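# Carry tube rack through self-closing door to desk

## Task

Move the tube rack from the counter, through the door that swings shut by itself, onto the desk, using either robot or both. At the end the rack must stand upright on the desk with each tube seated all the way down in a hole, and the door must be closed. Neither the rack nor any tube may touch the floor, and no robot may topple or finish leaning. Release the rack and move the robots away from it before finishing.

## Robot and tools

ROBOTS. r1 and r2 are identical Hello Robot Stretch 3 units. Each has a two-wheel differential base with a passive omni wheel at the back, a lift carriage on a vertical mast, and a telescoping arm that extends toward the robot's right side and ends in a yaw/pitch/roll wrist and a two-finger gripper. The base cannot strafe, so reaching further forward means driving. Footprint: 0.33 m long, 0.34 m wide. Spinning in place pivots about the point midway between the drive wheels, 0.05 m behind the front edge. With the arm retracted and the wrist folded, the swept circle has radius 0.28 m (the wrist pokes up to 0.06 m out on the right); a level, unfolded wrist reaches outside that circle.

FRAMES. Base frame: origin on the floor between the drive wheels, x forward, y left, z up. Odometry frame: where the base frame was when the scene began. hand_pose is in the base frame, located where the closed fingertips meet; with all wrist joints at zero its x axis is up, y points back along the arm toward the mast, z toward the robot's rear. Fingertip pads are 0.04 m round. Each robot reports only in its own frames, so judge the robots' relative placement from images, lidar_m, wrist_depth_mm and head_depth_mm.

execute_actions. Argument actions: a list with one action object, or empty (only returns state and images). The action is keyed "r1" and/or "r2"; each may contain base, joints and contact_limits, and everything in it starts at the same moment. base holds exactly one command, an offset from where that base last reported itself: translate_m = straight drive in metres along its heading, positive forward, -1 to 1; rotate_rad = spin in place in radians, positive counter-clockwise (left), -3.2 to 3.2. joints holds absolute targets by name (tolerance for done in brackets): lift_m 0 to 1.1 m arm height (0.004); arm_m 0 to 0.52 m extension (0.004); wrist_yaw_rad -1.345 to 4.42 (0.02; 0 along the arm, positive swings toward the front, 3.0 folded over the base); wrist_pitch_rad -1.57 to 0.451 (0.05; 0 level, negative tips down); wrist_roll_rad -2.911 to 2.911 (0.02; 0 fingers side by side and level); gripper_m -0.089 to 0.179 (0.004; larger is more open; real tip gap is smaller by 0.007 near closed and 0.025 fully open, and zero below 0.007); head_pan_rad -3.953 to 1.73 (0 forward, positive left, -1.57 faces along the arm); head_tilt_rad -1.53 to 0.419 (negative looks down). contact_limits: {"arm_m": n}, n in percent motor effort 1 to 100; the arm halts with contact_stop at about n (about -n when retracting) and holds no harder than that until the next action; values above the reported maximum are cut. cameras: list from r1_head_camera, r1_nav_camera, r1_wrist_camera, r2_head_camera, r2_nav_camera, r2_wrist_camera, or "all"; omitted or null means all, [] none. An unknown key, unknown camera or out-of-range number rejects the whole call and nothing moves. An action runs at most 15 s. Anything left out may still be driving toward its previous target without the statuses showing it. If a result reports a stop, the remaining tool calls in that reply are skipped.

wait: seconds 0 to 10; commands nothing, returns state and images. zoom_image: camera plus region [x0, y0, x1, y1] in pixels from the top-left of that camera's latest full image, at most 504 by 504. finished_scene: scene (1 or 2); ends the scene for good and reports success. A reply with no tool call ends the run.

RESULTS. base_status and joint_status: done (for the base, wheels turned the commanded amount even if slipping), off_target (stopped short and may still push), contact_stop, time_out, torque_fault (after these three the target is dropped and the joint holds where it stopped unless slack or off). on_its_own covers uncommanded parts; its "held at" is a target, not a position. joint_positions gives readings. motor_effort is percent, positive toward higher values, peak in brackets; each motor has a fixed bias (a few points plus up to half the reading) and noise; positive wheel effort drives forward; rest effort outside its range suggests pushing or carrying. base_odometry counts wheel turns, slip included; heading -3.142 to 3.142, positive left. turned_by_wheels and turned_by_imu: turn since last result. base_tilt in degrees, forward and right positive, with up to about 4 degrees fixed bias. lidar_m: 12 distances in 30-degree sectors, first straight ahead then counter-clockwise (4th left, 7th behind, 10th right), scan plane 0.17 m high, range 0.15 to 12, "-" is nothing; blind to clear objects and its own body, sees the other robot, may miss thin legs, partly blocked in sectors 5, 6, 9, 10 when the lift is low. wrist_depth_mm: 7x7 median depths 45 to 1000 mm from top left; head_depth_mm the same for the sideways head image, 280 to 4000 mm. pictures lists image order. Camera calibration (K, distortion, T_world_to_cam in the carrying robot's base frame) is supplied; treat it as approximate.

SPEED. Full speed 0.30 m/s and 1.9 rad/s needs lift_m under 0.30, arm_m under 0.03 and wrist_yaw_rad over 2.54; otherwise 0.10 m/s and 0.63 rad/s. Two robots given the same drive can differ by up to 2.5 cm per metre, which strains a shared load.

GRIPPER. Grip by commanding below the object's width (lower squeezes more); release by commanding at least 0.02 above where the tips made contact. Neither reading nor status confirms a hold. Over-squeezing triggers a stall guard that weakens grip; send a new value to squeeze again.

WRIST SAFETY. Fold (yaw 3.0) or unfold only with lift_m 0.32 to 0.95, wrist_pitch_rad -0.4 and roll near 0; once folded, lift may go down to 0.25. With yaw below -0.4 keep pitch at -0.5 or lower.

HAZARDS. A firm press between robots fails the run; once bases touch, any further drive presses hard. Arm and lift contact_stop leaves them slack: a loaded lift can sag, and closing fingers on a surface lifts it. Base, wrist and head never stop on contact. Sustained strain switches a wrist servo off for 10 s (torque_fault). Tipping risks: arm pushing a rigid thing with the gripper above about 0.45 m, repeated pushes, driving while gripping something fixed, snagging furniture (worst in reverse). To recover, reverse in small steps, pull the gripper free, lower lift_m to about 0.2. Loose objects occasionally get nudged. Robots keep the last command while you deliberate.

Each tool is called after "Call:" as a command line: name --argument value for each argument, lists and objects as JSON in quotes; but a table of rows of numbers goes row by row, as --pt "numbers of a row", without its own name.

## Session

Call:
execute_actions --actions '[]'

Scene clock: 0.00 s.
r1.base_odometry: x=+0.000 y=+0.000 heading=+0.000 (m, m, rad; r1's odometry frame)
r1.turned_by_wheels: +0.000 (rad since the last result)
r1.turned_by_imu: +0.000 (rad since the last result)
r1.base_tilt: forward=-2.5 right=-0.9 (deg)
r1.lidar_m: 2.37 1.56 1.26 0.84 0.79 0.79 0.86 0.80 0.81 1.03 1.82 1.86
r1.head_depth_mm: 1710 2024 2045 2021 2019 2029 2003 / 1704 2237 2266 2252 2252 2243 2186 / 1692 2436 2550 2529 2551 2495 2313 / 1687 2470 2913 2937 2937 2896 2347 / 1666 2410 3463 3371 3366 3307 2340 / 1675 2405 3271 3207 2789 2460 2386 / 1648 2256 3039 2987 2819 2271 2246
r1.base_status: not commanded
r1.joint_positions: lift_m=+0.514 arm_m=+0.003 wrist_yaw_rad=+3.055 wrist_pitch_rad=-0.431 wrist_roll_rad=-0.015 gripper_m=+0.037 head_pan_rad=-0.018 head_tilt_rad=-0.011
r1.joint_status: not commanded
r1.motor_effort: left_wheel=-1 right_wheel=+0 lift_m=+28 arm_m=+1 wrist_yaw_rad=+0 wrist_pitch_rad=+7 wrist_roll_rad=+0 gripper_m=-1 head_pan_rad=+0 head_tilt_rad=+3 (%)
r1.hand_pose: x=-0.0019 y=+0.0742 z=+0.5236 quat_wxyz=(+0.181, +0.691, +0.123, +0.689) (m; r1's base frame)
r1.wrist_depth_mm: 618 - 847 - - - - / 644 - 909 - - - - / 666 751 967 - - - - / 701 797 - - - - - / 744 859 - 971 - 924 952 / 774 809 - 808 825 798 807 / 720 711 - 696 694 684 684
r2.base_odometry: x=+0.000 y=+0.000 heading=+0.000 (m, m, rad; r2's odometry frame)
r2.turned_by_wheels: +0.000 (rad since the last result)
r2.turned_by_imu: +0.000 (rad since the last result)
r2.base_tilt: forward=+2.8 right=+1.1 (deg)
r2.lidar_m: 1.56 2.17 1.76 1.74 0.91 0.75 0.74 0.82 0.89 0.88 0.96 1.50
r2.head_depth_mm: 2042 2171 2184 2202 2229 1553 1901 / 2050 2208 2242 2241 2292 2299 1748 / 2046 2227 2265 2291 2303 2331 1984 / 2024 2285 2308 2333 2367 2385 1993 / 2020 2327 2350 2371 2395 2427 2026 / 2012 2370 2378 2423 2463 2497 2016 / 1991 2401 2450 2490 2500 2528 2023
r2.base_status: not commanded
r2.joint_positions: lift_m=+0.551 arm_m=+0.002 wrist_yaw_rad=+3.133 wrist_pitch_rad=-0.567 wrist_roll_rad=+0.014 gripper_m=+0.037 head_pan_rad=-0.001 head_tilt_rad=+0.001
r2.joint_status: not commanded
r2.motor_effort: left_wheel=-1 right_wheel=+0 lift_m=+28 arm_m=+0 wrist_yaw_rad=+0 wrist_pitch_rad=+6 wrist_roll_rad=+0 gripper_m=-1 head_pan_rad=+0 head_tilt_rad=+1 (%)
r2.hand_pose: x=-0.0195 y=+0.0557 z=+0.5319 quat_wxyz=(+0.202, +0.684, +0.194, +0.674) (m; r2's base frame)
r2.wrist_depth_mm: 714 985 - - - - - / 727 - - - - - - / 746 - - - - - - / 822 935 943 944 946 950 973 / 793 823 819 828 840 813 818 / 714 715 711 706 725 724 723 / 637 631 - - 639 639 645
pictures: r1_head_camera (sideways: a quarter turn clockwise sets it upright), r1_nav_camera (sideways: a quarter turn counterclockwise sets it upright), r1_wrist_camera, r2_head_camera (sideways: a quarter turn clockwise sets it upright), r2_nav_camera (sideways: a quarter turn counterclockwise sets it upright), r2_wrist_camera
camera_calibration (this result's frames):
r1_head_camera: T_world_to_cam=[[0.0381171, 0.0407949, -0.99844, 1.32104], [0.0657371, 0.9969, 0.0432416, -0.0555633], [0.997109, -0.0672828, 0.0353172, -0.0991823], [0, 0, 0, 1]] pos_world=[0.052194, -0.00517382, 1.32488]
r1_nav_camera: T_world_to_cam=[[0.00564655, 0.00185646, 0.999982, -1.2644], [0.00499135, -0.999986, 0.00182829, 0.0500343], [0.999972, 0.00498094, -0.00565574, -0.0440172], [0, 0, 0, 1]] pos_world=[0.0509057, 0.0526001, 1.26404]
r1_wrist_camera: T_world_to_cam=[[0.995296, -0.0956057, 0.0156909, 0.00205285], [-0.0412646, -0.564845, -0.824165, 0.508951], [0.0876577, 0.81964, -0.566133, 0.404173], [0, 0, 0, 1]] pos_world=[-0.0164705, -0.043602, 0.648243]
r2_head_camera: T_world_to_cam=[[-0.0281143, 0.00307532, -0.9996, 1.32471], [0.00294525, 0.999991, 0.00299369, 0.000631092], [0.9996, -0.00285991, -0.0281231, -0.0146534], [0, 0, 0, 1]] pos_world=[0.0518889, -0.00474691, 1.32377]
r2_nav_camera: T_world_to_cam=[[-0.0174558, -0.0250457, 0.999534, -1.25496], [0.0452395, -0.998682, -0.0242343, 0.082333], [0.998824, 0.0447953, 0.0185658, -0.0772926], [0, 0, 0, 1]] pos_world=[0.0515707, 0.0542554, 1.25781]
r2_wrist_camera: T_world_to_cam=[[0.999878, -0.01188, -0.0101845, 0.0240231], [-0.015618, -0.717427, -0.696459, 0.435968], [0.000967298, 0.696533, -0.717524, 0.507347], [0, 0, 0, 1]] pos_world=[-0.0177019, -0.0403234, 0.667913]
Images, in order (width x height): r1_head_camera 896x504, r1_nav_camera 672x504, r1_wrist_camera 644x364, r2_head_camera 896x504, r2_nav_camera 672x504, r2_wrist_camera 644x364.

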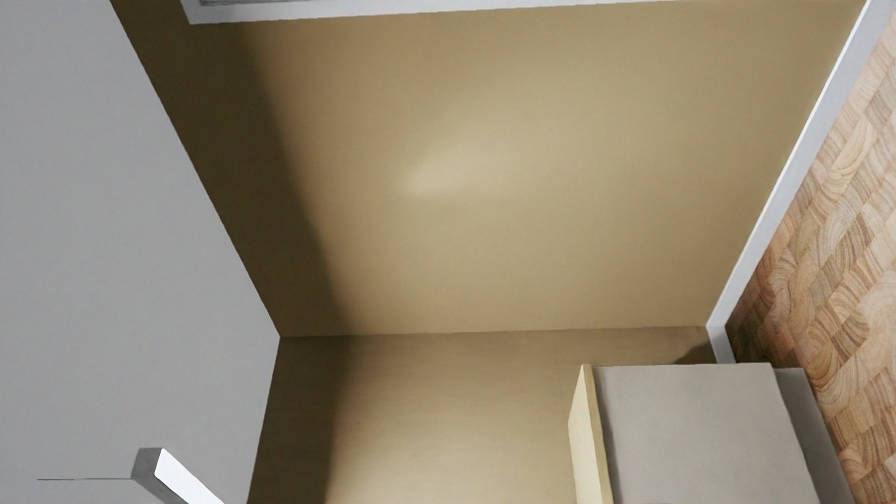

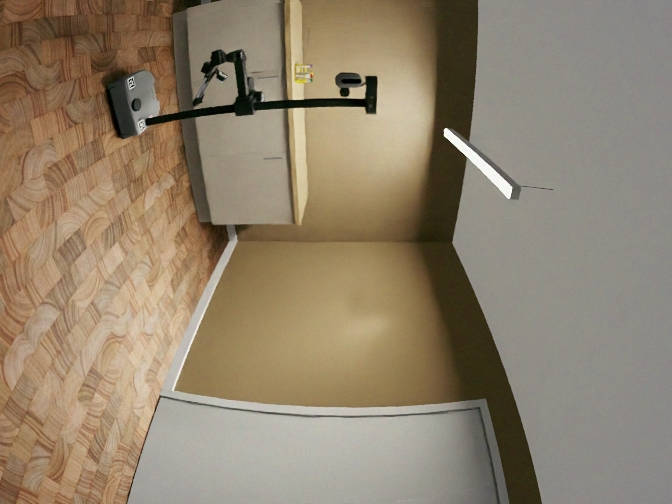

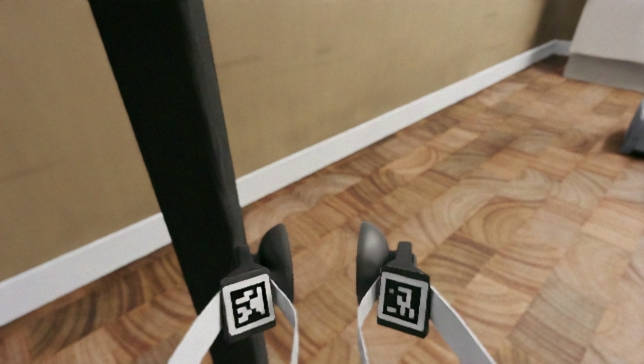

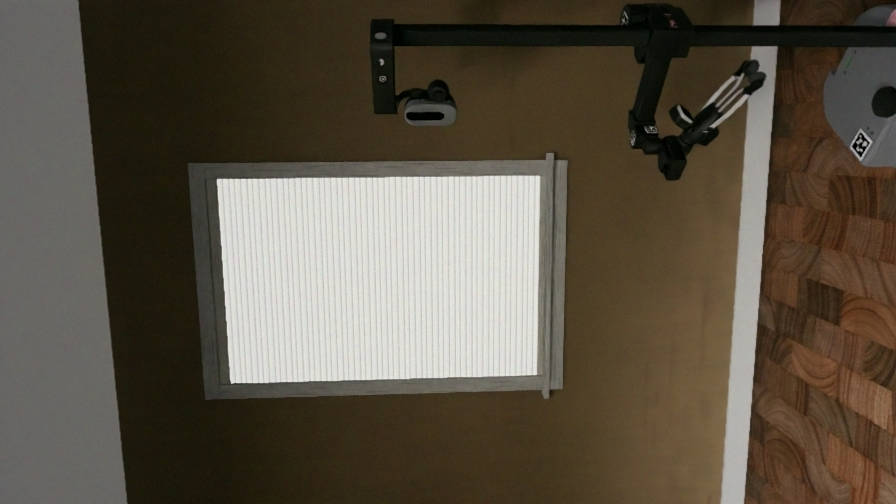

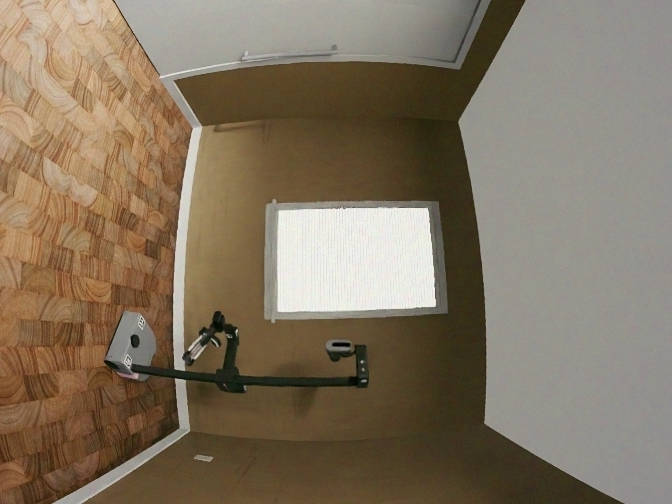

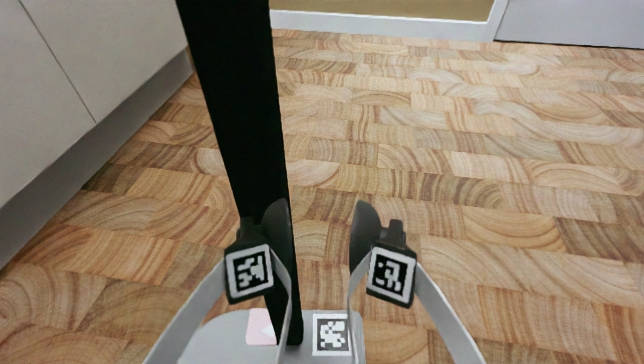

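Call:
execute_actions --actions '[{"r1":{"base":{"translate_m":1},"joints":{"lift_m":0.84,"wrist_yaw_rad":1.45,"gripper_m":0.15}},"r2":{"base":{"rotate_rad":-2.56},"joints":{"wrist_pitch_rad":-0.4,"lift_m":0.94,"wrist_yaw_rad":-0.4,"gripper_m":0.17}}}]' --cameras '[]'

Call:
execute_actions --actions '[{"r1":{"base":{"rotate_rad":-0.98},"joints":{"arm_m":0.5,"wrist_pitch_rad":0}},"r2":{"joints":{"wrist_pitch_rad":0}}}]' --cameras '[]'

Call:
execute_actions --actions '[{"r1":{"base":{"translate_m":0.6}},"r2":{"base":{"translate_m":0.6}}}]' --cameras '["r2_wrist_camera","r1_wrist_camera","r1_nav_camera"]'

Scene clock: 26.17 s.
r1.base_odometry: x=+1.000 y=+0.000 heading=+0.000 (m, m, rad; r1's odometry frame)
r1.turned_by_wheels: +0.000 (rad since the last result)
r1.turned_by_imu: +0.009 (rad since the last result)
r1.base_tilt: forward=-2.4 right=-0.9 (deg)
r1.lidar_m: 1.62 1.52 0.83 0.83 1.37 1.39 1.73 1.61 1.63 1.34 1.25 1.26
r1.head_depth_mm: 1369 1374 1367 1372 1368 1354 1362 / 1521 1533 1517 1535 1532 1521 1522 / 1639 1729 1717 1722 1710 1709 1729 / 1673 1966 1977 1989 1977 1954 1956 / 1671 2257 2293 2317 2273 2314 2213 / 1659 2286 2351 2308 2301 2270 2197 / 1653 2176 2168 2155 2124 1456 1440
r1.base_status: done
r1.joint_positions: lift_m=+0.840 arm_m=+0.003 wrist_yaw_rad=+1.452 wrist_pitch_rad=-0.432 wrist_roll_rad=-0.015 gripper_m=+0.150 head_pan_rad=-0.018 head_tilt_rad=-0.011
r1.joint_status: all done
r1.motor_effort: left_wheel=-1(7) right_wheel=+1(2) lift_m=+32(32) arm_m=+0(1) wrist_yaw_rad=-2(1) wrist_pitch_rad=+8(8) wrist_roll_rad=+1(1) gripper_m=+0(81) head_pan_rad=+0(0) head_tilt_rad=+2(2) (%)
r1.hand_pose: x=+0.1997 y=-0.1741 z=+0.8494 quat_wxyz=(+0.621, +0.569, -0.411, +0.350) (m; r1's base frame)
r1.wrist_depth_mm: - - - - - 925 807 / - - - - - - 845 / - - - - - - 890 / - - - - - - 934 / - - - - - - 994 / - - - - - - - / - - - - - - -
r2.base_odometry: x=+0.000 y=+0.000 heading=-2.560 (m, m, rad; r2's odometry frame)
r2.turned_by_wheels: -2.560 (rad since the last result)
r2.turned_by_imu: -2.553 (rad since the last result)
r2.base_tilt: forward=+2.8 right=+1.2 (deg)
r2.lidar_m: 0.84 0.88 0.88 0.99 1.63 0.82 0.90 1.75 1.75 0.88 0.74 0.74
r2.head_depth_mm: 1324 1344 1355 1367 1363 897 749 / 1435 1443 1468 1486 1505 902 825 / 1375 1389 1401 1409 1429 921 903 / 1213 1224 1230 1241 1252 1265 1267 / 1088 1095 1098 1107 1118 1120 1131 / 988 990 995 1002 1010 1015 1021 / 899 902 908 914 919 923 925
r2.base_status: done
r2.joint_positions: lift_m=+0.940 arm_m=+0.002 wrist_yaw_rad=-0.398 wrist_pitch_rad=-0.417 wrist_roll_rad=+0.014 gripper_m=+0.170 head_pan_rad=-0.001 head_tilt_rad=+0.001
r2.joint_status: all done
r2.motor_effort: left_wheel=+2(8) right_wheel=-3(7) lift_m=+35(35) arm_m=+0(1) wrist_yaw_rad=-2(2) wrist_pitch_rad=+8(8) wrist_roll_rad=+0(0) gripper_m=+1(83) head_pan_rad=+0(0) head_tilt_rad=+1(1) (%)
r2.hand_pose: x=-0.1086 y=-0.3544 z=+0.9526 quat_wxyz=(+0.644, +0.005, -0.711, -0.281) (m; r2's base frame)
r2.wrist_depth_mm: 759 765 - - - - - / 547 707 - - - - - / 570 752 - - - - - / 580 781 - - - - - / 602 886 - - - - - / 596 960 - - - - - / 702 874 - - - - -
pictures: none
No camera images: the call's "cameras" was empty. Leave "cameras" out to get every camera's image.

Scene clock: 31.00 s.
r1.base_odometry: x=+1.000 y=+0.000 heading=-0.980 (m, m, rad; r1's odometry frame)
r1.turned_by_wheels: -0.980 (rad since the last result)
r1.turned_by_imu: -0.968 (rad since the last result)
r1.base_tilt: forward=-2.3 right=-1.0 (deg)
r1.lidar_m: 1.25 1.29 1.59 1.52 0.83 1.43 1.37 1.41 1.69 1.60 1.65 1.31
r1.head_depth_mm: 1290 1283 1267 1254 1239 1228 1212 / 1288 1264 1253 1242 1235 1216 1204 / 1261 1254 1245 1225 1225 1208 1195 / 1249 1250 1234 1222 1201 1198 1179 / 1248 1222 1219 1207 1195 1186 1173 / 1221 1215 1199 1193 1177 1168 1161 / 1211 1200 1197 1175 1171 1164 1151
r1.base_status: done
r1.joint_positions: lift_m=+0.840 arm_m=+0.500 wrist_yaw_rad=+1.450 wrist_pitch_rad=-0.022 wrist_roll_rad=-0.015 gripper_m=+0.150 head_pan_rad=-0.018 head_tilt_rad=-0.011
r1.joint_status: all done
r1.motor_effort: left_wheel=+3(10) right_wheel=-1(4) lift_m=+32(32) arm_m=+4(5) wrist_yaw_rad=+0(2) wrist_pitch_rad=+13(12) wrist_roll_rad=+1(0) gripper_m=+0(0) head_pan_rad=+0(0) head_tilt_rad=+2(2) (%)
r1.hand_pose: x=+0.2324 y=-0.6756 z=+0.9487 quat_wxyz=(+0.539, +0.471, -0.520, +0.467) (m; r1's base frame)
r1.wrist_depth_mm: - - - - - - 965 / - - - - - - - / - - - - - - - / - - - - - - - / - - - - - - - / - - - - - - - / - - - - - - 946
r2.base_odometry: x=+0.000 y=+0.000 heading=-2.560 (m, m, rad; r2's odometry frame)
r2.turned_by_wheels: +0.000 (rad since the last result)
r2.turned_by_imu: +0.001 (rad since the last result)
r2.base_tilt: forward=+2.9 right=+1.1 (deg)
r2.lidar_m: 0.84 0.88 0.88 0.99 1.63 2.39 0.76 1.75 1.74 0.88 0.74 0.74
r2.head_depth_mm: 1323 1341 1353 1374 1361 899 747 / 1435 1459 1474 1484 1496 903 825 / 1378 1389 1406 1413 1429 920 903 / 1212 1226 1236 1242 1252 1259 1269 / 1090 1095 1104 1110 1119 1119 1125 / 987 993 995 1003 1008 1015 1020 / 896 902 907 913 917 921 927
r2.base_status: not commanded
r2.joint_positions: lift_m=+0.940 arm_m=+0.002 wrist_yaw_rad=-0.398 wrist_pitch_rad=-0.021 wrist_roll_rad=+0.014 gripper_m=+0.170 head_pan_rad=-0.001 head_tilt_rad=+0.001
r2.joint_status: all done
r2.motor_effort: left_wheel=+2(2) right_wheel=-3(3) lift_m=+34(34) arm_m=+0(0) wrist_yaw_rad=-2(3) wrist_pitch_rad=+10(8) wrist_roll_rad=+0(0) gripper_m=+0(0) head_pan_rad=+0(0) head_tilt_rad=+1(1) (%)
r2.hand_pose: x=-0.1206 y=-0.3831 z=+1.0490 quat_wxyz=(+0.687, -0.133, -0.699, -0.146) (m; r2's base frame)
r2.wrist_depth_mm: - - - - - - - / - - - - - - - / - - - - - - - / 785 797 - - - - - / 567 798 - - - - - / 552 826 - - - - - / 620 758 - - - - -
pictures: none
No camera images: the call's "cameras" was empty. Leave "cameras" out to get every camera's image.

Scene clock: 38.30 s.
r1.base_odometry: x=+1.334 y=-0.498 heading=-0.980 (m, m, rad; r1's odometry frame)
r1.turned_by_wheels: +0.000 (rad since the last result)
r1.turned_by_imu: +0.002 (rad since the last result)
r1.base_tilt: forward=-2.5 right=-1.1 (deg)
r1.lidar_m: 0.65 0.67 0.90 1.53 1.58 1.89 1.97 2.02 1.66 1.59 0.96 0.68
r1.head_depth_mm: 649 641 635 628 622 615 609 / 643 634 628 622 616 609 604 / 633 628 619 616 608 603 597 / 628 622 614 608 602 598 590 / 622 616 608 601 597 590 585 / 617 610 601 596 592 585 580 / 608 602 597 592 585 578 574
r1.base_status: done
r1.joint_positions: lift_m=+0.840 arm_m=+0.500 wrist_yaw_rad=+1.450 wrist_pitch_rad=-0.022 wrist_roll_rad=-0.015 gripper_m=+0.150 head_pan_rad=-0.018 head_tilt_rad=-0.011
r1.joint_status: not commanded
r1.motor_effort: left_wheel=+3(9) right_wheel=-2(3) lift_m=+33(32) arm_m=+4(4) wrist_yaw_rad=+0(1) wrist_pitch_rad=+13(13) wrist_roll_rad=+0(1) gripper_m=+0(0) head_pan_rad=+0(0) head_tilt_rad=+1(2) (%)
r1.hand_pose: x=+0.2324 y=-0.6756 z=+0.9487 quat_wxyz=(+0.539, +0.471, -0.520, +0.467) (m; r1's base frame)
r1.wrist_depth_mm: 503 524 553 578 599 634 664 / 525 541 564 582 625 651 672 / 529 554 574 595 637 665 700 / 551 566 587 608 659 680 722 / 558 578 605 625 673 709 739 / 570 - 631 635 690 710 771 / 576 611 640 660 702 747 799
r2.base_odometry: x=-0.501 y=-0.330 heading=-2.560 (m, m, rad; r2's odometry frame)
r2.turned_by_wheels: +0.000 (rad since the last result)
r2.turned_by_imu: +0.001 (rad since the last result)
r2.base_tilt: forward=+2.8 right=+1.3 (deg)
r2.lidar_m: 0.35 0.48 0.48 0.54 0.89 2.84 1.80 2.16 0.65 0.36 0.30 0.30
r2.head_depth_mm: 884 897 907 918 926 937 949 / 842 851 859 867 874 882 894 / 729 736 740 749 753 762 767 / 643 648 653 658 662 667 672 / 576 580 584 587 592 595 599 / 520 524 527 530 533 535 539 / 475 478 481 483 486 487 491
r2.base_status: done
r2.joint_positions: lift_m=+0.940 arm_m=+0.002 wrist_yaw_rad=-0.398 wrist_pitch_rad=-0.021 wrist_roll_rad=+0.014 gripper_m=+0.170 head_pan_rad=-0.001 head_tilt_rad=+0.001
r2.joint_status: not commanded
r2.motor_effort: left_wheel=+2(8) right_wheel=-3(4) lift_m=+35(35) arm_m=-1(1) wrist_yaw_rad=-2(2) wrist_pitch_rad=+10(9) wrist_roll_rad=+0(0) gripper_m=-2(1) head_pan_rad=-1(0) head_tilt_rad=+1(1) (%)
r2.hand_pose: x=-0.1206 y=-0.3831 z=+1.0490 quat_wxyz=(+0.687, -0.133, -0.699, -0.146) (m; r2's base frame)
r2.wrist_depth_mm: 691 898 - - - - - / 717 910 - - - - - / 723 920 - - - - - / 701 715 821 832 - - - / 311 430 505 598 - - - / 283 337 359 621 - - - / 269 281 308 662 - - -
pictures: r1_nav_camera (sideways: a quarter turn counterclockwise sets it upright), r1_wrist_camera, r2_wrist_camera
camera_calibration (this result's frames):
r1_nav_camera: T_world_to_cam=[[0.00564652, 0.00185646, 0.999982, -1.2644], [0.0049914, -0.999986, 0.00182829, 0.0500343], [0.999972, 0.00498098, -0.00565571, -0.0440172], [0, 0, 0, 1]] pos_world=[0.0509057, 0.0526001, 1.26404]
r1_wrist_camera: T_world_to_cam=[[-0.134754, -0.990819, 0.0109298, -0.647165], [-0.191206, 0.0151783, -0.981433, 1.02138], [0.972256, -0.134342, -0.191496, 0.0333633], [0, 0, 0, 1]] pos_world=[0.0756482, -0.652244, 1.01588]
r2_wrist_camera: T_world_to_cam=[[-0.922758, 0.385239, -0.0104657, 0.0457186], [0.106066, 0.227762, -0.967923, 1.14127], [-0.370498, -0.894268, -0.25103, 0.0405553], [0, 0, 0, 1]] pos_world=[-0.0638366, -0.241283, 1.11532]
Images, in order (width x height): r1_nav_camera 672x504, r1_wrist_camera 644x364, r2_wrist_camera 644x364.

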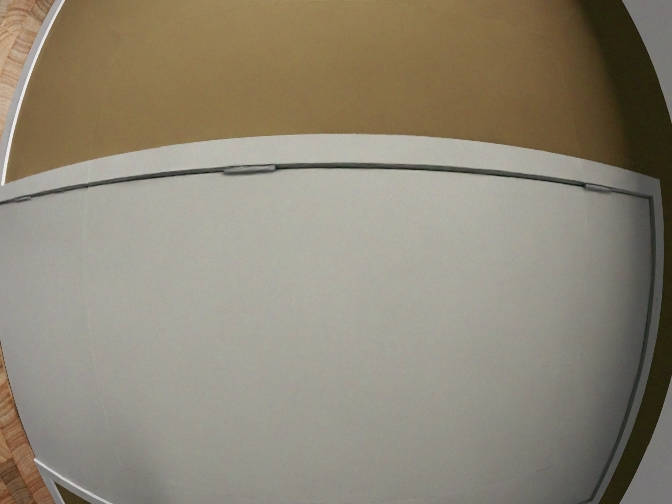

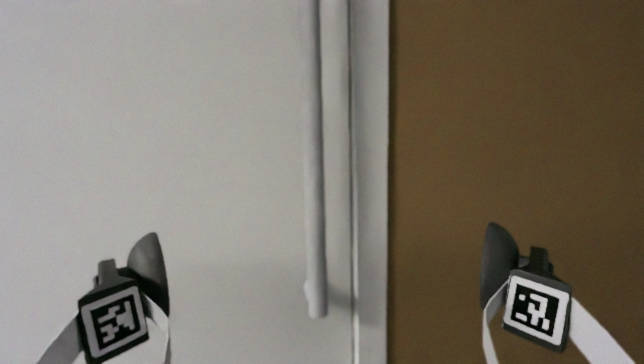

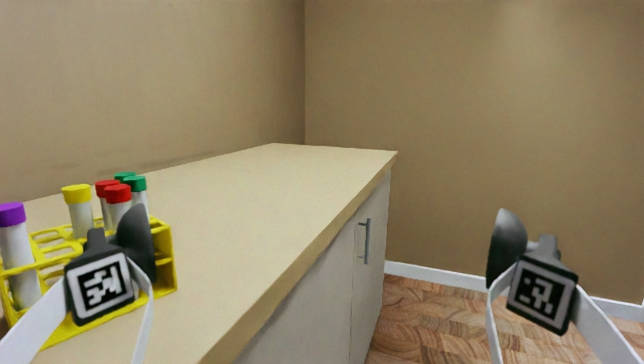

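Call:
execute_actions --actions '[{"r1":{"base":{"translate_m":0.43},"joints":{"arm_m":0.52,"wrist_yaw_rad":1.38,"gripper_m":0.12}},"r2":{"base":{"translate_m":-0.45}}}]' --cameras '[]'

Call:
execute_actions --actions '[{"r1":{"joints":{"gripper_m":-0.06}},"r2":{"joints":{"wrist_yaw_rad":1.65}}}]' --cameras '[]'

Call:
execute_actions --actions '[{"r1":{"base":{"translate_m":-0.24},"joints":{"arm_m":0.5}},"r2":{"joints":{"arm_m":0.44,"lift_m":0.88}}}]' --cameras '["r2_wrist_camera","r1_wrist_camera"]'

Scene clock: 56.77 s.
r1.base_odometry: x=+1.574 y=-0.855 heading=-0.981 (m, m, rad; r1's odometry frame)
r1.turned_by_wheels: -0.002 (rad since the last result)
r1.turned_by_imu: -0.003 (rad since the last result)
r1.base_tilt: forward=-2.4 right=-0.9 (deg)
r1.lidar_m: 0.22 0.23 0.31 0.76 1.59 1.84 2.40 2.33 1.65 1.03 0.33 0.24
r1.head_depth_mm: - - - - - - - / - - - - - - - / - - - - - - - / - - - - - - - / - - - - - - - / - - - - - - - / - - - - - - -
r1.base_status: done
r1.joint_positions: lift_m=+0.840 arm_m=+0.520 wrist_yaw_rad=+1.391 wrist_pitch_rad=-0.024 wrist_roll_rad=-0.015 gripper_m=+0.120 head_pan_rad=-0.018 head_tilt_rad=-0.011
r1.joint_status: all done
r1.on_its_own: left_wheel is at rest, and its effort (-31) is outside its rest range (-18 to +18); right_wheel is at rest, and its effort (+26) is outside its rest range (-18 to +18)
r1.motor_effort: left_wheel=-31(34) right_wheel=+26(28) lift_m=+32(32) arm_m=+4(5) wrist_yaw_rad=-9(9) wrist_pitch_rad=+13(14) wrist_roll_rad=+0(0) gripper_m=-2(81) head_pan_rad=+0(0) head_tilt_rad=+2(3) (%)
r1.hand_pose: x=+0.2301 y=-0.7105 z=+0.9484 quat_wxyz=(+0.553, +0.456, -0.533, +0.450) (m; r1's base frame)
r1.wrist_depth_mm: 148 156 165 102 185 184 211 / 153 159 168 104 190 189 220 / 155 162 172 108 196 194 225 / 160 167 176 111 202 199 235 / 162 169 181 115 206 207 241 / 166 171 186 118 213 226 249 / 169 181 190 122 217 219 261
r2.base_odometry: x=-0.125 y=-0.082 heading=-2.560 (m, m, rad; r2's odometry frame)
r2.turned_by_wheels: +0.000 (rad since the last result)
r2.turned_by_imu: +0.001 (rad since the last result)
r2.base_tilt: forward=+2.9 right=+1.2 (deg)
r2.lidar_m: 0.72 0.78 0.78 0.88 1.44 2.51 2.20 1.74 1.35 0.75 0.63 0.63
r2.head_depth_mm: 1217 1226 1246 1257 1271 898 653 / 1315 1330 1342 1352 1369 902 690 / 1221 1231 1232 1251 1253 1229 757 / 1073 1077 1091 1096 1108 1108 1119 / 962 966 974 981 987 990 997 / 870 876 880 884 889 895 901 / 794 799 802 807 811 813 819
r2.base_status: done
r2.joint_positions: lift_m=+0.940 arm_m=+0.002 wrist_yaw_rad=-0.398 wrist_pitch_rad=-0.021 wrist_roll_rad=+0.014 gripper_m=+0.170 head_pan_rad=-0.001 head_tilt_rad=+0.001
r2.joint_status: not commanded
r2.motor_effort: left_wheel=+3(5) right_wheel=-3(8) lift_m=+35(34) arm_m=-1(0) wrist_yaw_rad=-2(2) wrist_pitch_rad=+9(9) wrist_roll_rad=+0(0) gripper_m=+0(0) head_pan_rad=+0(0) head_tilt_rad=+1(1) (%)
r2.hand_pose: x=-0.1206 y=-0.3831 z=+1.0490 quat_wxyz=(+0.687, -0.133, -0.699, -0.146) (m; r2's base frame)
r2.wrist_depth_mm: 974 - - - - - - / - - - - - - - / 991 - - - - - - / 800 804 930 - - - - / 500 625 892 - - - - / 437 688 910 - - - - / 498 620 949 - - - -
pictures: none
No camera images: the call's "cameras" was empty. Leave "cameras" out to get every camera's image.

Scene clock: 59.07 s.
r1.base_odometry: x=+1.574 y=-0.855 heading=-0.980 (m, m, rad; r1's odometry frame)
r1.turned_by_wheels: +0.001 (rad since the last result)
r1.turned_by_imu: -0.002 (rad since the last result)
r1.base_tilt: forward=-2.4 right=-0.9 (deg)
r1.lidar_m: 0.23 0.23 0.31 0.76 1.59 1.83 2.39 2.34 1.65 1.05 0.34 0.24
r1.head_depth_mm: - - - - - - - / - - - - - - - / - - - - - - - / - - - - - - - / - - - - - - - / - - - - - - - / - - - - - - -
r1.base_status: not commanded
r1.joint_positions: lift_m=+0.840 arm_m=+0.520 wrist_yaw_rad=+1.356 wrist_pitch_rad=-0.021 wrist_roll_rad=-0.015 gripper_m=-0.058 head_pan_rad=-0.018 head_tilt_rad=-0.011
r1.joint_status: all done
r1.on_its_own: wrist_yaw_rad is at rest, and its effort (+20) is outside its rest range (-12 to +12)
r1.motor_effort: left_wheel=-9(30) right_wheel=+7(26) lift_m=+32(32) arm_m=+2(4) wrist_yaw_rad=+20(33) wrist_pitch_rad=+12(14) wrist_roll_rad=+0(0) gripper_m=-38(100) head_pan_rad=+0(0) head_tilt_rad=+2(2) (%)
r1.hand_pose: x=+0.2284 y=-0.7194 z=+0.9490 quat_wxyz=(+0.560, +0.446, -0.541, +0.441) (m; r1's base frame)
r1.wrist_depth_mm: 149 156 166 101 189 193 225 / 152 159 171 103 194 197 233 / 155 162 174 106 197 204 238 / 158 166 179 109 205 210 247 / 161 170 182 111 206 215 258 / 165 174 183 114 207 222 263 / 168 179 193 118 223 252 275
r2.base_odometry: x=-0.125 y=-0.082 heading=-2.560 (m, m, rad; r2's odometry frame)
r2.turned_by_wheels: +0.000 (rad since the last result)
r2.turned_by_imu: +0.000 (rad since the last result)
r2.base_tilt: forward=+2.8 right=+1.5 (deg)
r2.lidar_m: 0.72 0.78 0.78 0.88 1.44 2.51 2.21 1.73 1.35 0.75 0.63 0.63
r2.head_depth_mm: 1217 1231 1249 1255 1269 899 655 / 1319 1328 1343 1354 1374 901 690 / 1212 1223 1237 1251 1256 1226 756 / 1073 1083 1089 1095 1108 1113 1121 / 960 965 974 979 985 992 998 / 868 875 879 887 890 895 899 / 792 798 801 804 811 815 821
r2.base_status: not commanded
r2.joint_positions: lift_m=+0.940 arm_m=+0.002 wrist_yaw_rad=+1.647 wrist_pitch_rad=-0.020 wrist_roll_rad=+0.014 gripper_m=+0.170 head_pan_rad=-0.001 head_tilt_rad=+0.001
r2.joint_status: all done
r2.motor_effort: left_wheel=+3(2) right_wheel=-3(3) lift_m=+35(35) arm_m=+0(1) wrist_yaw_rad=+2(3) wrist_pitch_rad=+9(9) wrist_roll_rad=+0(0) gripper_m=-1(0) head_pan_rad=-1(0) head_tilt_rad=+0(1) (%)
r2.hand_pose: x=+0.2336 y=-0.1280 z=+1.0491 quat_wxyz=(+0.483, +0.527, -0.478, +0.510) (m; r2's base frame)
r2.wrist_depth_mm: 608 693 836 - - 997 825 / 625 729 865 - - - 828 / 631 745 896 - - - 848 / 656 759 940 - 842 877 825 / 662 830 976 773 577 548 474 / 645 857 - 825 599 504 374 / 716 833 - 873 606 480 409
pictures: none
No camera images: the call's "cameras" was empty. Leave "cameras" out to get every camera's image.

Scene clock: 63.47 s.
r1.base_odometry: x=+1.440 y=-0.656 heading=-0.980 (m, m, rad; r1's odometry frame)
r1.turned_by_wheels: +0.000 (rad since the last result)
r1.turned_by_imu: +0.002 (rad since the last result)
r1.base_tilt: forward=-2.4 right=-1.0 (deg)
r1.lidar_m: 0.40 0.45 0.63 1.54 1.58 1.62 2.16 2.22 1.66 1.58 0.48 0.40
r1.head_depth_mm: 346 343 340 337 334 332 329 / 351 348 345 342 340 338 334 / 357 355 352 349 346 343 340 / 364 361 358 356 352 349 346 / 371 368 364 361 358 356 353 / 378 374 371 369 365 362 359 / 386 382 378 375 371 368 366
r1.base_status: done
r1.joint_positions: lift_m=+0.840 arm_m=+0.500 wrist_yaw_rad=+1.398 wrist_pitch_rad=-0.022 wrist_roll_rad=-0.018 gripper_m=-0.039 head_pan_rad=-0.018 head_tilt_rad=-0.011
r1.joint_status: all done
r1.on_its_own: gripper_m is held at -0.040, not at your -0.060, by its stall guard, which is still easing
r1.motor_effort: left_wheel=+10(30) right_wheel=-7(33) lift_m=+32(32) arm_m=+3(12) wrist_yaw_rad=-9(65) wrist_pitch_rad=+12(15) wrist_roll_rad=+2(2) gripper_m=-27(39) head_pan_rad=-1(0) head_tilt_rad=+3(3) (%)
r1.hand_pose: x=+0.2305 y=-0.6888 z=+0.9489 quat_wxyz=(+0.551, +0.457, -0.531, +0.453) (m; r1's base frame)
r1.wrist_depth_mm: 183 184 183 107 182 452 485 / 189 189 187 110 187 475 504 / 195 193 192 113 192 487 523 / 200 199 198 116 198 498 533 / 204 204 203 120 202 506 558 / 210 210 210 123 207 534 575 / 215 215 216 127 217 548 596
r2.base_odometry: x=-0.125 y=-0.082 heading=-2.560 (m, m, rad; r2's odometry frame)
r2.turned_by_wheels: +0.000 (rad since the last result)
r2.turned_by_imu: +0.001 (rad since the last result)
r2.base_tilt: forward=+2.7 right=+1.4 (deg)
r2.lidar_m: 0.72 0.78 0.78 0.88 1.44 2.51 1.63 1.52 1.35 0.75 0.63 0.63
r2.head_depth_mm: 1219 1230 1247 1251 1266 897 654 / 1317 1332 1346 1346 1366 901 689 / 1218 1223 1236 1253 1253 1226 755 / 1070 1081 1093 1095 1104 1117 1120 / 961 968 972 979 988 994 995 / 868 874 878 884 889 897 897 / 796 798 803 807 810 814 820
r2.base_status: not commanded
r2.joint_positions: lift_m=+0.880 arm_m=+0.440 wrist_yaw_rad=+1.648 wrist_pitch_rad=-0.019 wrist_roll_rad=+0.014 gripper_m=+0.170 head_pan_rad=-0.001 head_tilt_rad=+0.001
r2.joint_status: all done
r2.motor_effort: left_wheel=+3(3) right_wheel=-3(3) lift_m=+22(31) arm_m=+3(6) wrist_yaw_rad=+1(2) wrist_pitch_rad=+9(9) wrist_roll_rad=+0(0) gripper_m=-1(1) head_pan_rad=+0(1) head_tilt_rad=+1(1) (%)
r2.hand_pose: x=+0.2336 y=-0.5649 z=+0.9900 quat_wxyz=(+0.482, +0.527, -0.478, +0.511) (m; r2's base frame)
r2.wrist_depth_mm: 853 979 - - 876 700 600 / 871 - - - 918 723 601 / 870 - - - 879 735 631 / 910 982 584 465 461 597 596 / 910 753 414 354 358 386 366 / 930 808 479 279 254 250 259 / - - 520 318 211 198 201
pictures: r1_wrist_camera, r2_wrist_camera
camera_calibration (this result's frames):
r1_wrist_camera: T_world_to_cam=[[-0.186015, -0.982455, 0.0134594, -0.645354], [-0.190074, 0.0225416, -0.981511, 1.02625], [0.963987, -0.185134, -0.190932, -0.000114834], [0, 0, 0, 1]] pos_world=[0.0751293, -0.657185, 1.01594]
r2_wrist_camera: T_world_to_cam=[[0.0800029, -0.99674, -0.0104614, -0.572972], [-0.249663, -0.00987642, -0.968282, 1.03716], [0.965022, 0.0800773, -0.24964, 0.231447], [0, 0, 0, 1]] pos_world=[0.0814283, -0.579395, 1.05604]
Images, in order (width x height): r1_wrist_camera 644x364, r2_wrist_camera 644x364.

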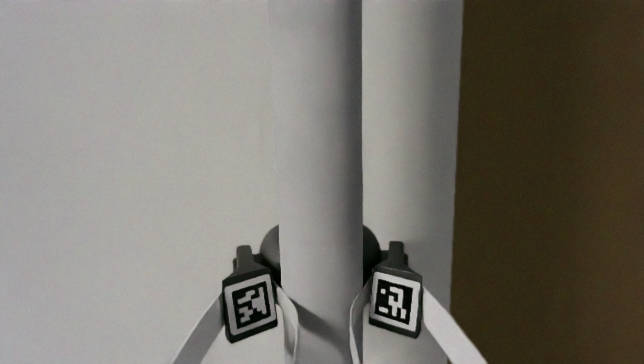

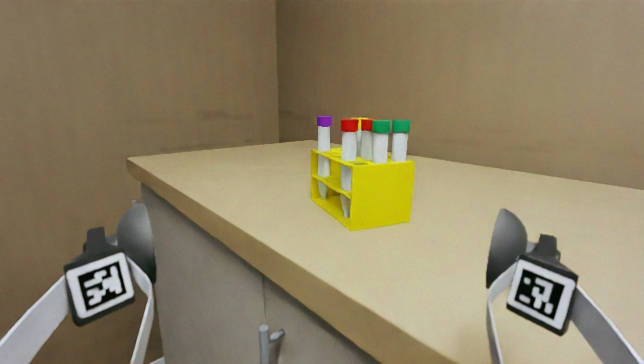

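Call:
execute_actions --actions '[{"r1":{"base":{"translate_m":-0.21},"joints":{"arm_m":0.4}},"r2":{"base":{"translate_m":0.24},"joints":{"arm_m":0.52,"lift_m":0.865,"wrist_yaw_rad":1.8}}}]' --cameras '["r2_wrist_camera"]'

Call:
execute_actions --actions '[{"r1":{"base":{"translate_m":-0.18},"joints":{"arm_m":0.245}},"r2":{"joints":{"gripper_m":0.02}}}]' --cameras '[]'

Call:
execute_actions --actions '[{"r1":{"base":{"translate_m":-0.09},"joints":{"arm_m":0.135}},"r2":{"joints":{"lift_m":0.92}}}]' --cameras '[]'

Call:
execute_actions --actions '[{"r1":{"base":{"translate_m":-0.075},"joints":{"arm_m":0.005}}}]' --cameras '["r2_wrist_camera","r1_wrist_camera"]'

Scene clock: 75.73 s.
r1.base_odometry: x=+1.323 y=-0.482 heading=-0.979 (m, m, rad; r1's odometry frame)
r1.turned_by_wheels: +0.001 (rad since the last result)
r1.turned_by_imu: -0.047 (rad since the last result)
r1.base_tilt: forward=-2.5 right=-0.9 (deg)
r1.lidar_m: 0.49 0.63 0.87 1.52 1.55 1.67 1.95 1.99 1.70 1.59 0.52 0.49
r1.head_depth_mm: 424 420 418 416 414 411 408 / 441 439 436 432 429 428 424 / 460 459 454 451 448 446 443 / 482 479 475 472 469 465 462 / 505 501 497 493 490 487 483 / 531 525 522 517 514 510 507 / 559 552 550 544 541 537 532
r1.base_status: done
r1.joint_positions: lift_m=+0.840 arm_m=+0.400 wrist_yaw_rad=+1.402 wrist_pitch_rad=-0.022 wrist_roll_rad=-0.014 gripper_m=-0.022 head_pan_rad=-0.018 head_tilt_rad=-0.011
r1.joint_status: all done
r1.on_its_own: gripper_m is held at -0.022, not at your -0.060, by its stall guard, which is not easing now; wrist_yaw_rad is at rest, and its effort (-13) is outside its rest range (-12 to +12)
r1.motor_effort: left_wheel=+13(65) right_wheel=-11(28) lift_m=+31(32) arm_m=+0(14) wrist_yaw_rad=-13(96) wrist_pitch_rad=+12(20) wrist_roll_rad=+0(2) gripper_m=-20(29) head_pan_rad=+0(1) head_tilt_rad=+2(2) (%)
r1.hand_pose: x=+0.2306 y=-0.5881 z=+0.9489 quat_wxyz=(+0.550, +0.459, -0.531, +0.453) (m; r1's base frame)
r1.wrist_depth_mm: 220 206 195 107 174 720 797 / 228 214 200 110 178 744 820 / 236 221 207 113 183 771 860 / 243 228 212 116 188 795 880 / 251 236 221 119 191 807 881 / 261 244 229 123 195 842 923 / 268 251 235 127 205 885 971
r2.base_odometry: x=-0.326 y=-0.214 heading=-2.559 (m, m, rad; r2's odometry frame)
r2.turned_by_wheels: +0.000 (rad since the last result)
r2.turned_by_imu: +0.000 (rad since the last result)
r2.base_tilt: forward=+2.8 right=+1.2 (deg)
r2.lidar_m: 0.52 0.62 0.62 0.69 1.14 2.69 1.58 2.02 0.97 0.54 0.46 0.46
r2.head_depth_mm: 1038 1052 1062 1074 1083 1091 626 / 1091 1102 1117 1129 1142 1152 629 / 960 966 973 981 992 998 978 / 847 855 860 863 871 876 882 / 756 760 765 772 776 781 786 / 685 689 692 697 700 705 710 / 625 628 631 635 638 641 644
r2.base_status: done
r2.joint_positions: lift_m=+0.865 arm_m=+0.520 wrist_yaw_rad=+1.798 wrist_pitch_rad=-0.019 wrist_roll_rad=+0.014 gripper_m=+0.170 head_pan_rad=-0.001 head_tilt_rad=+0.001
r2.joint_status: all done
r2.motor_effort: left_wheel=+2(6) right_wheel=-3(5) lift_m=+21(21) arm_m=+3(4) wrist_yaw_rad=+1(1) wrist_pitch_rad=+9(9) wrist_roll_rad=+0(0) gripper_m=+1(0) head_pan_rad=-1(1) head_tilt_rad=+1(1) (%)
r2.hand_pose: x=+0.2278 y=-0.6071 z=+0.9750 quat_wxyz=(+0.443, +0.561, -0.437, +0.545) (m; r2's base frame)
r2.wrist_depth_mm: 758 866 - 997 705 546 447 / 789 884 - - 726 557 461 / 796 914 987 147 680 569 465 / 806 510 408 157 419 528 465 / 815 337 152 130 147 348 325 / 822 225 125 131 144 222 231 / 176 177 162 138 163 178 180
pictures: r2_wrist_camera
camera_calibration (this result's frames):
r2_wrist_camera: T_world_to_cam=[[0.227681, -0.97368, -0.0104614, -0.634384], [-0.245402, -0.0469804, -0.968282, 0.997278], [0.942305, 0.223027, -0.24964, 0.32863], [0, 0, 0, 1]] pos_world=[0.0795016, -0.644127, 1.04105]
Images, in order (width x height): r2_wrist_camera 644x364.

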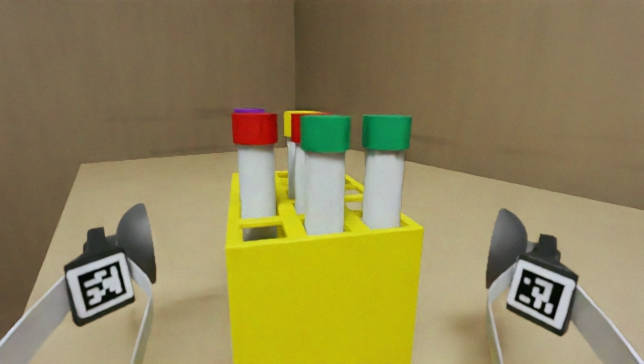

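Scene clock: 79.20 s.
r1.base_odometry: x=+1.223 y=-0.332 heading=-0.979 (m, m, rad; r1's odometry frame)
r1.turned_by_wheels: +0.000 (rad since the last result)
r1.turned_by_imu: -0.043 (rad since the last result)
r1.base_tilt: forward=-2.4 right=-1.0 (deg)
r1.lidar_m: 0.52 0.77 1.06 1.51 1.52 1.52 1.78 1.80 1.76 1.61 0.49 0.48
r1.head_depth_mm: 435 434 432 431 429 426 425 / 466 462 461 459 458 454 453 / 498 496 495 491 489 486 486 / 537 535 532 529 526 525 520 / 582 579 575 572 568 567 560 / 636 633 627 624 621 616 614 / 700 695 691 685 682 677 674
r1.base_status: done
r1.joint_positions: lift_m=+0.840 arm_m=+0.245 wrist_yaw_rad=+1.365 wrist_pitch_rad=-0.023 wrist_roll_rad=-0.014 gripper_m=-0.022 head_pan_rad=-0.018 head_tilt_rad=-0.011
r1.joint_status: all done
r1.on_its_own: gripper_m is held at -0.022, not at your -0.060, by its stall guard, which is not easing now; wrist_yaw_rad is at rest, and its effort (+19) is outside its rest range (-12 to +12)
r1.motor_effort: left_wheel=-2(70) right_wheel=+0(25) lift_m=+30(31) arm_m=-4(11) wrist_yaw_rad=+19(88) wrist_pitch_rad=+13(17) wrist_roll_rad=-1(0) gripper_m=-21(28) head_pan_rad=+0(0) head_tilt_rad=+3(2) (%)
r1.hand_pose: x=+0.2288 y=-0.4428 z=+0.9485 quat_wxyz=(+0.558, +0.449, -0.539, +0.443) (m; r1's base frame)
r1.wrist_depth_mm: 271 238 210 108 171 158 - / 282 245 216 110 175 161 - / 293 254 225 114 179 165 - / 305 266 230 117 184 171 - / 319 275 241 119 186 175 - / 333 286 254 122 187 180 - / 351 298 253 127 202 186 -
r2.base_odometry: x=-0.326 y=-0.214 heading=-2.559 (m, m, rad; r2's odometry frame)
r2.turned_by_wheels: +0.000 (rad since the last result)
r2.turned_by_imu: +0.000 (rad since the last result)
r2.base_tilt: forward=+2.7 right=+1.3 (deg)
r2.lidar_m: 0.52 0.62 0.62 0.70 1.14 2.68 1.43 2.01 0.97 0.54 0.46 0.46
r2.head_depth_mm: 1040 1050 1065 1075 1084 1093 626 / 1090 1100 1116 1129 1141 1151 629 / 962 968 975 984 991 1000 980 / 848 853 857 867 869 877 883 / 758 759 768 769 777 782 785 / 684 688 692 697 701 705 709 / 625 626 631 635 638 642 645
r2.base_status: not commanded
r2.joint_positions: lift_m=+0.865 arm_m=+0.520 wrist_yaw_rad=+1.799 wrist_pitch_rad=-0.024 wrist_roll_rad=+0.014 gripper_m=+0.027 head_pan_rad=-0.001 head_tilt_rad=+0.001
r2.joint_status: gripper_m off_target (ended at +0.027, target +0.020)
r2.on_its_own: gripper_m is held at +0.026, not at your +0.020, by its stall guard, which is still easing
r2.motor_effort: left_wheel=+2(2) right_wheel=-4(3) lift_m=+22(22) arm_m=+3(3) wrist_yaw_rad=+1(2) wrist_pitch_rad=+11(11) wrist_roll_rad=+0(0) gripper_m=-26(100) head_pan_rad=-1(0) head_tilt_rad=+1(1) (%)
r2.hand_pose: x=+0.2276 y=-0.6068 z=+0.9738 quat_wxyz=(+0.444, +0.563, -0.436, +0.545) (m; r2's base frame)
r2.wrist_depth_mm: 758 858 - - 706 554 451 / 777 874 - - 731 570 458 / 805 926 983 149 676 573 469 / 808 496 398 152 407 520 466 / 799 308 142 129 137 316 318 / 235 222 123 131 141 228 229 / 183 174 160 137 153 177 178
pictures: none
No camera images: the call's "cameras" was empty. Leave "cameras" out to get every camera's image.

Scene clock: 81.30 s.
r1.base_odometry: x=+1.173 y=-0.258 heading=-0.979 (m, m, rad; r1's odometry frame)
r1.turned_by_wheels: +0.000 (rad since the last result)
r1.turned_by_imu: +0.000 (rad since the last result)
r1.base_tilt: forward=-2.4 right=-0.8 (deg)
r1.lidar_m: 0.51 0.87 1.17 1.50 1.51 1.44 1.69 1.71 1.77 1.63 0.45 0.45
r1.head_depth_mm: 419 418 417 416 415 413 412 / 454 453 452 451 450 447 447 / 497 495 495 494 491 490 487 / 549 546 546 542 541 538 539 / 612 611 608 604 604 599 595 / 690 690 683 683 677 676 672 / 794 791 790 778 776 775 774
r1.base_status: done
r1.joint_positions: lift_m=+0.840 arm_m=+0.136 wrist_yaw_rad=+1.289 wrist_pitch_rad=-0.023 wrist_roll_rad=-0.014 gripper_m=-0.022 head_pan_rad=-0.018 head_tilt_rad=-0.011
r1.joint_status: all done
r1.on_its_own: wrist_yaw_rad is held at +1.326, not at your +1.380, by its stall guard, which is still easing; gripper_m is held at -0.022, not at your -0.060, by its stall guard, which is not easing now
r1.motor_effort: left_wheel=-5(11) right_wheel=+3(16) lift_m=+31(31) arm_m=-6(7) wrist_yaw_rad=+32(38) wrist_pitch_rad=+13(14) wrist_roll_rad=-1(1) gripper_m=-23(22) head_pan_rad=+0(0) head_tilt_rad=+2(2) (%)
r1.hand_pose: x=+0.2241 y=-0.3517 z=+0.9485 quat_wxyz=(+0.574, +0.429, -0.556, +0.421) (m; r1's base frame)
r1.wrist_depth_mm: 299 255 218 108 168 153 - / 312 264 225 111 172 156 - / 325 273 233 113 176 160 - / 340 282 241 117 180 164 - / 359 295 249 120 184 170 - / 373 308 266 123 184 174 - / 397 326 269 126 197 178 -
r2.base_odometry: x=-0.326 y=-0.214 heading=-2.559 (m, m, rad; r2's odometry frame)
r2.turned_by_wheels: +0.000 (rad since the last result)
r2.turned_by_imu: +0.000 (rad since the last result)
r2.base_tilt: forward=+3.0 right=+1.2 (deg)
r2.lidar_m: 0.52 0.62 0.62 0.70 1.14 2.69 1.35 2.02 0.98 0.54 0.46 0.46
r2.head_depth_mm: 1039 1051 1062 1077 1087 1096 628 / 1090 1103 1113 1124 1134 1152 627 / 961 965 974 981 990 997 979 / 848 850 858 865 871 875 884 / 756 762 766 771 775 782 786 / 685 689 693 696 701 705 708 / 625 629 632 635 638 641 644
r2.base_status: not commanded
r2.joint_positions: lift_m=+0.920 arm_m=+0.520 wrist_yaw_rad=+1.799 wrist_pitch_rad=-0.029 wrist_roll_rad=+0.014 gripper_m=+0.036 head_pan_rad=-0.001 head_tilt_rad=+0.001
r2.joint_status: all done
r2.on_its_own: gripper_m is held at +0.035, not at your +0.020, by its stall guard, which is still easing
r2.motor_effort: left_wheel=+2(2) right_wheel=-3(3) lift_m=+34(37) arm_m=+3(2) wrist_yaw_rad=+0(0) wrist_pitch_rad=+13(13) wrist_roll_rad=+0(0) gripper_m=-23(25) head_pan_rad=+1(1) head_tilt_rad=+1(1) (%)
r2.hand_pose: x=+0.2275 y=-0.6069 z=+1.0269 quat_wxyz=(+0.445, +0.564, -0.434, +0.543) (m; r2's base frame)
r2.wrist_depth_mm: 763 861 - 990 698 544 447 / 781 889 - - 735 563 460 / 807 927 - 150 685 572 465 / 827 702 566 152 584 581 472 / 834 435 141 130 138 445 440 / 833 317 124 130 141 322 322 / 847 246 228 137 153 250 250
pictures: none
No camera images: the call's "cameras" was empty. Leave "cameras" out to get every camera's image.

Scene clock: 83.50 s.
r1.base_odometry: x=+1.131 y=-0.195 heading=-0.980 (m, m, rad; r1's odometry frame)
r1.turned_by_wheels: -0.001 (rad since the last result)
r1.turned_by_imu: +0.000 (rad since the last result)
r1.base_tilt: forward=-2.4 right=-0.9 (deg)
r1.lidar_m: 0.46 0.96 1.26 1.49 1.51 1.37 1.62 1.63 1.78 1.64 0.37 0.37
r1.head_depth_mm: 367 366 366 367 366 366 364 / 407 407 407 405 405 403 404 / 455 456 454 453 453 453 451 / 518 518 517 515 515 513 513 / 600 597 597 596 594 594 593 / 714 711 711 707 707 705 702 / 876 875 873 875 864 862 866
r1.base_status: done
r1.joint_positions: lift_m=+0.840 arm_m=+0.006 wrist_yaw_rad=+1.197 wrist_pitch_rad=-0.023 wrist_roll_rad=-0.015 gripper_m=-0.021 head_pan_rad=-0.018 head_tilt_rad=-0.011
r1.joint_status: all done
r1.on_its_own: wrist_yaw_rad is held at +1.271, not at your +1.380, by its stall guard, which is still easing; gripper_m is held at -0.022, not at your -0.060, by its stall guard, which is not easing now
r1.motor_effort: left_wheel=-10(10) right_wheel=+10(18) lift_m=+31(31) arm_m=-8(9) wrist_yaw_rad=+64(64) wrist_pitch_rad=+13(13) wrist_roll_rad=+0(1) gripper_m=-25(25) head_pan_rad=+0(0) head_tilt_rad=+2(3) (%)
r1.hand_pose: x=+0.2166 y=-0.2442 z=+0.9486 quat_wxyz=(+0.594, +0.402, -0.575, +0.395) (m; r1's base frame)
r1.wrist_depth_mm: 324 269 223 107 167 152 - / 343 279 232 110 171 155 - / 358 288 241 113 176 159 - / 378 301 247 116 180 162 - / 392 314 259 119 183 166 - / 418 327 274 122 181 169 - / 443 341 279 126 196 171 -
r2.base_odometry: x=-0.326 y=-0.214 heading=-2.559 (m, m, rad; r2's odometry frame)
r2.turned_by_wheels: +0.000 (rad since the last result)
r2.turned_by_imu: +0.000 (rad since the last result)
r2.base_tilt: forward=+2.7 right=+1.4 (deg)
r2.lidar_m: 0.52 0.62 0.62 0.69 1.14 2.69 1.30 2.01 0.98 0.54 0.46 0.46
r2.head_depth_mm: 1039 1051 1064 1072 1090 1094 627 / 1090 1107 1117 1128 1140 1154 629 / 963 967 974 982 991 997 978 / 847 853 859 863 871 876 882 / 756 762 767 771 776 780 786 / 686 689 693 696 699 704 710 / 625 627 631 634 638 641 644
r2.base_status: not commanded
r2.joint_positions: lift_m=+0.920 arm_m=+0.520 wrist_yaw_rad=+1.799 wrist_pitch_rad=-0.029 wrist_roll_rad=+0.014 gripper_m=+0.039 head_pan_rad=-0.001 head_tilt_rad=+0.001
r2.joint_status: not commanded
r2.on_its_own: gripper_m is held at +0.038, not at your +0.020, by its stall guard, which is not easing now
r2.motor_effort: left_wheel=+2(2) right_wheel=-3(3) lift_m=+35(36) arm_m=+3(3) wrist_yaw_rad=+0(0) wrist_pitch_rad=+13(13) wrist_roll_rad=+0(0) gripper_m=-21(20) head_pan_rad=+0(1) head_tilt_rad=+1(1) (%)
r2.hand_pose: x=+0.2275 y=-0.6069 z=+1.0269 quat_wxyz=(+0.445, +0.564, -0.434, +0.543) (m; r2's base frame)
r2.wrist_depth_mm: 775 862 - 973 700 554 453 / 801 884 - - 738 562 453 / 823 918 - 150 695 568 468 / 839 709 566 152 575 582 476 / 832 435 141 130 137 448 444 / 855 315 124 131 141 322 322 / 855 247 227 137 153 249 253
pictures: r1_wrist_camera, r2_wrist_camera
camera_calibration (this result's frames):
r1_wrist_camera: T_world_to_cam=[[-0.378333, -0.925606, 0.010856, -0.153146], [-0.181908, 0.062844, -0.981305, 1.02122], [0.90762, -0.373235, -0.192151, 0.0629647], [0, 0, 0, 1]] pos_world=[0.0706798, -0.18243, 1.01589]
r2_wrist_camera: T_world_to_cam=[[0.228766, -0.973425, -0.0104849, -0.633603], [-0.254443, -0.049394, -0.965825, 1.04553], [0.939641, 0.223616, -0.258981, 0.352428], [0, 0, 0, 1]] pos_world=[0.0798202, -0.64393, 1.09443]
Images, in order (width x height): r1_wrist_camera 644x364, r2_wrist_camera 644x364.

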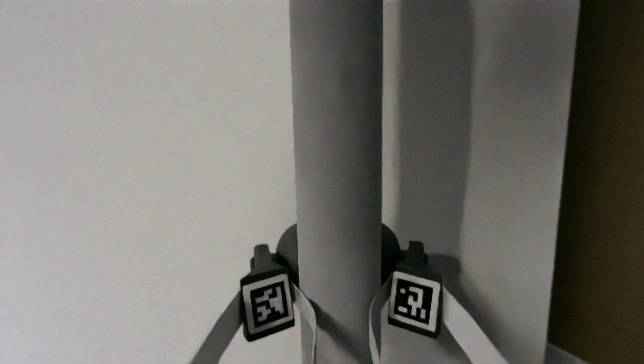

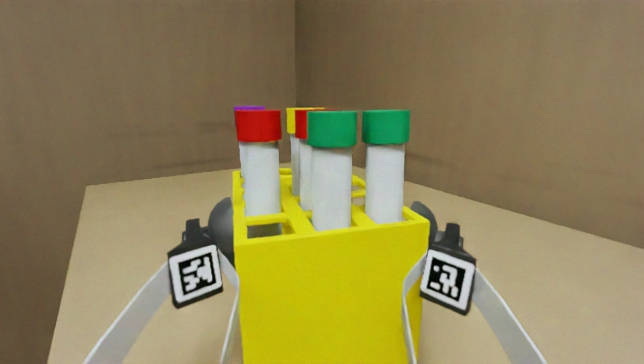

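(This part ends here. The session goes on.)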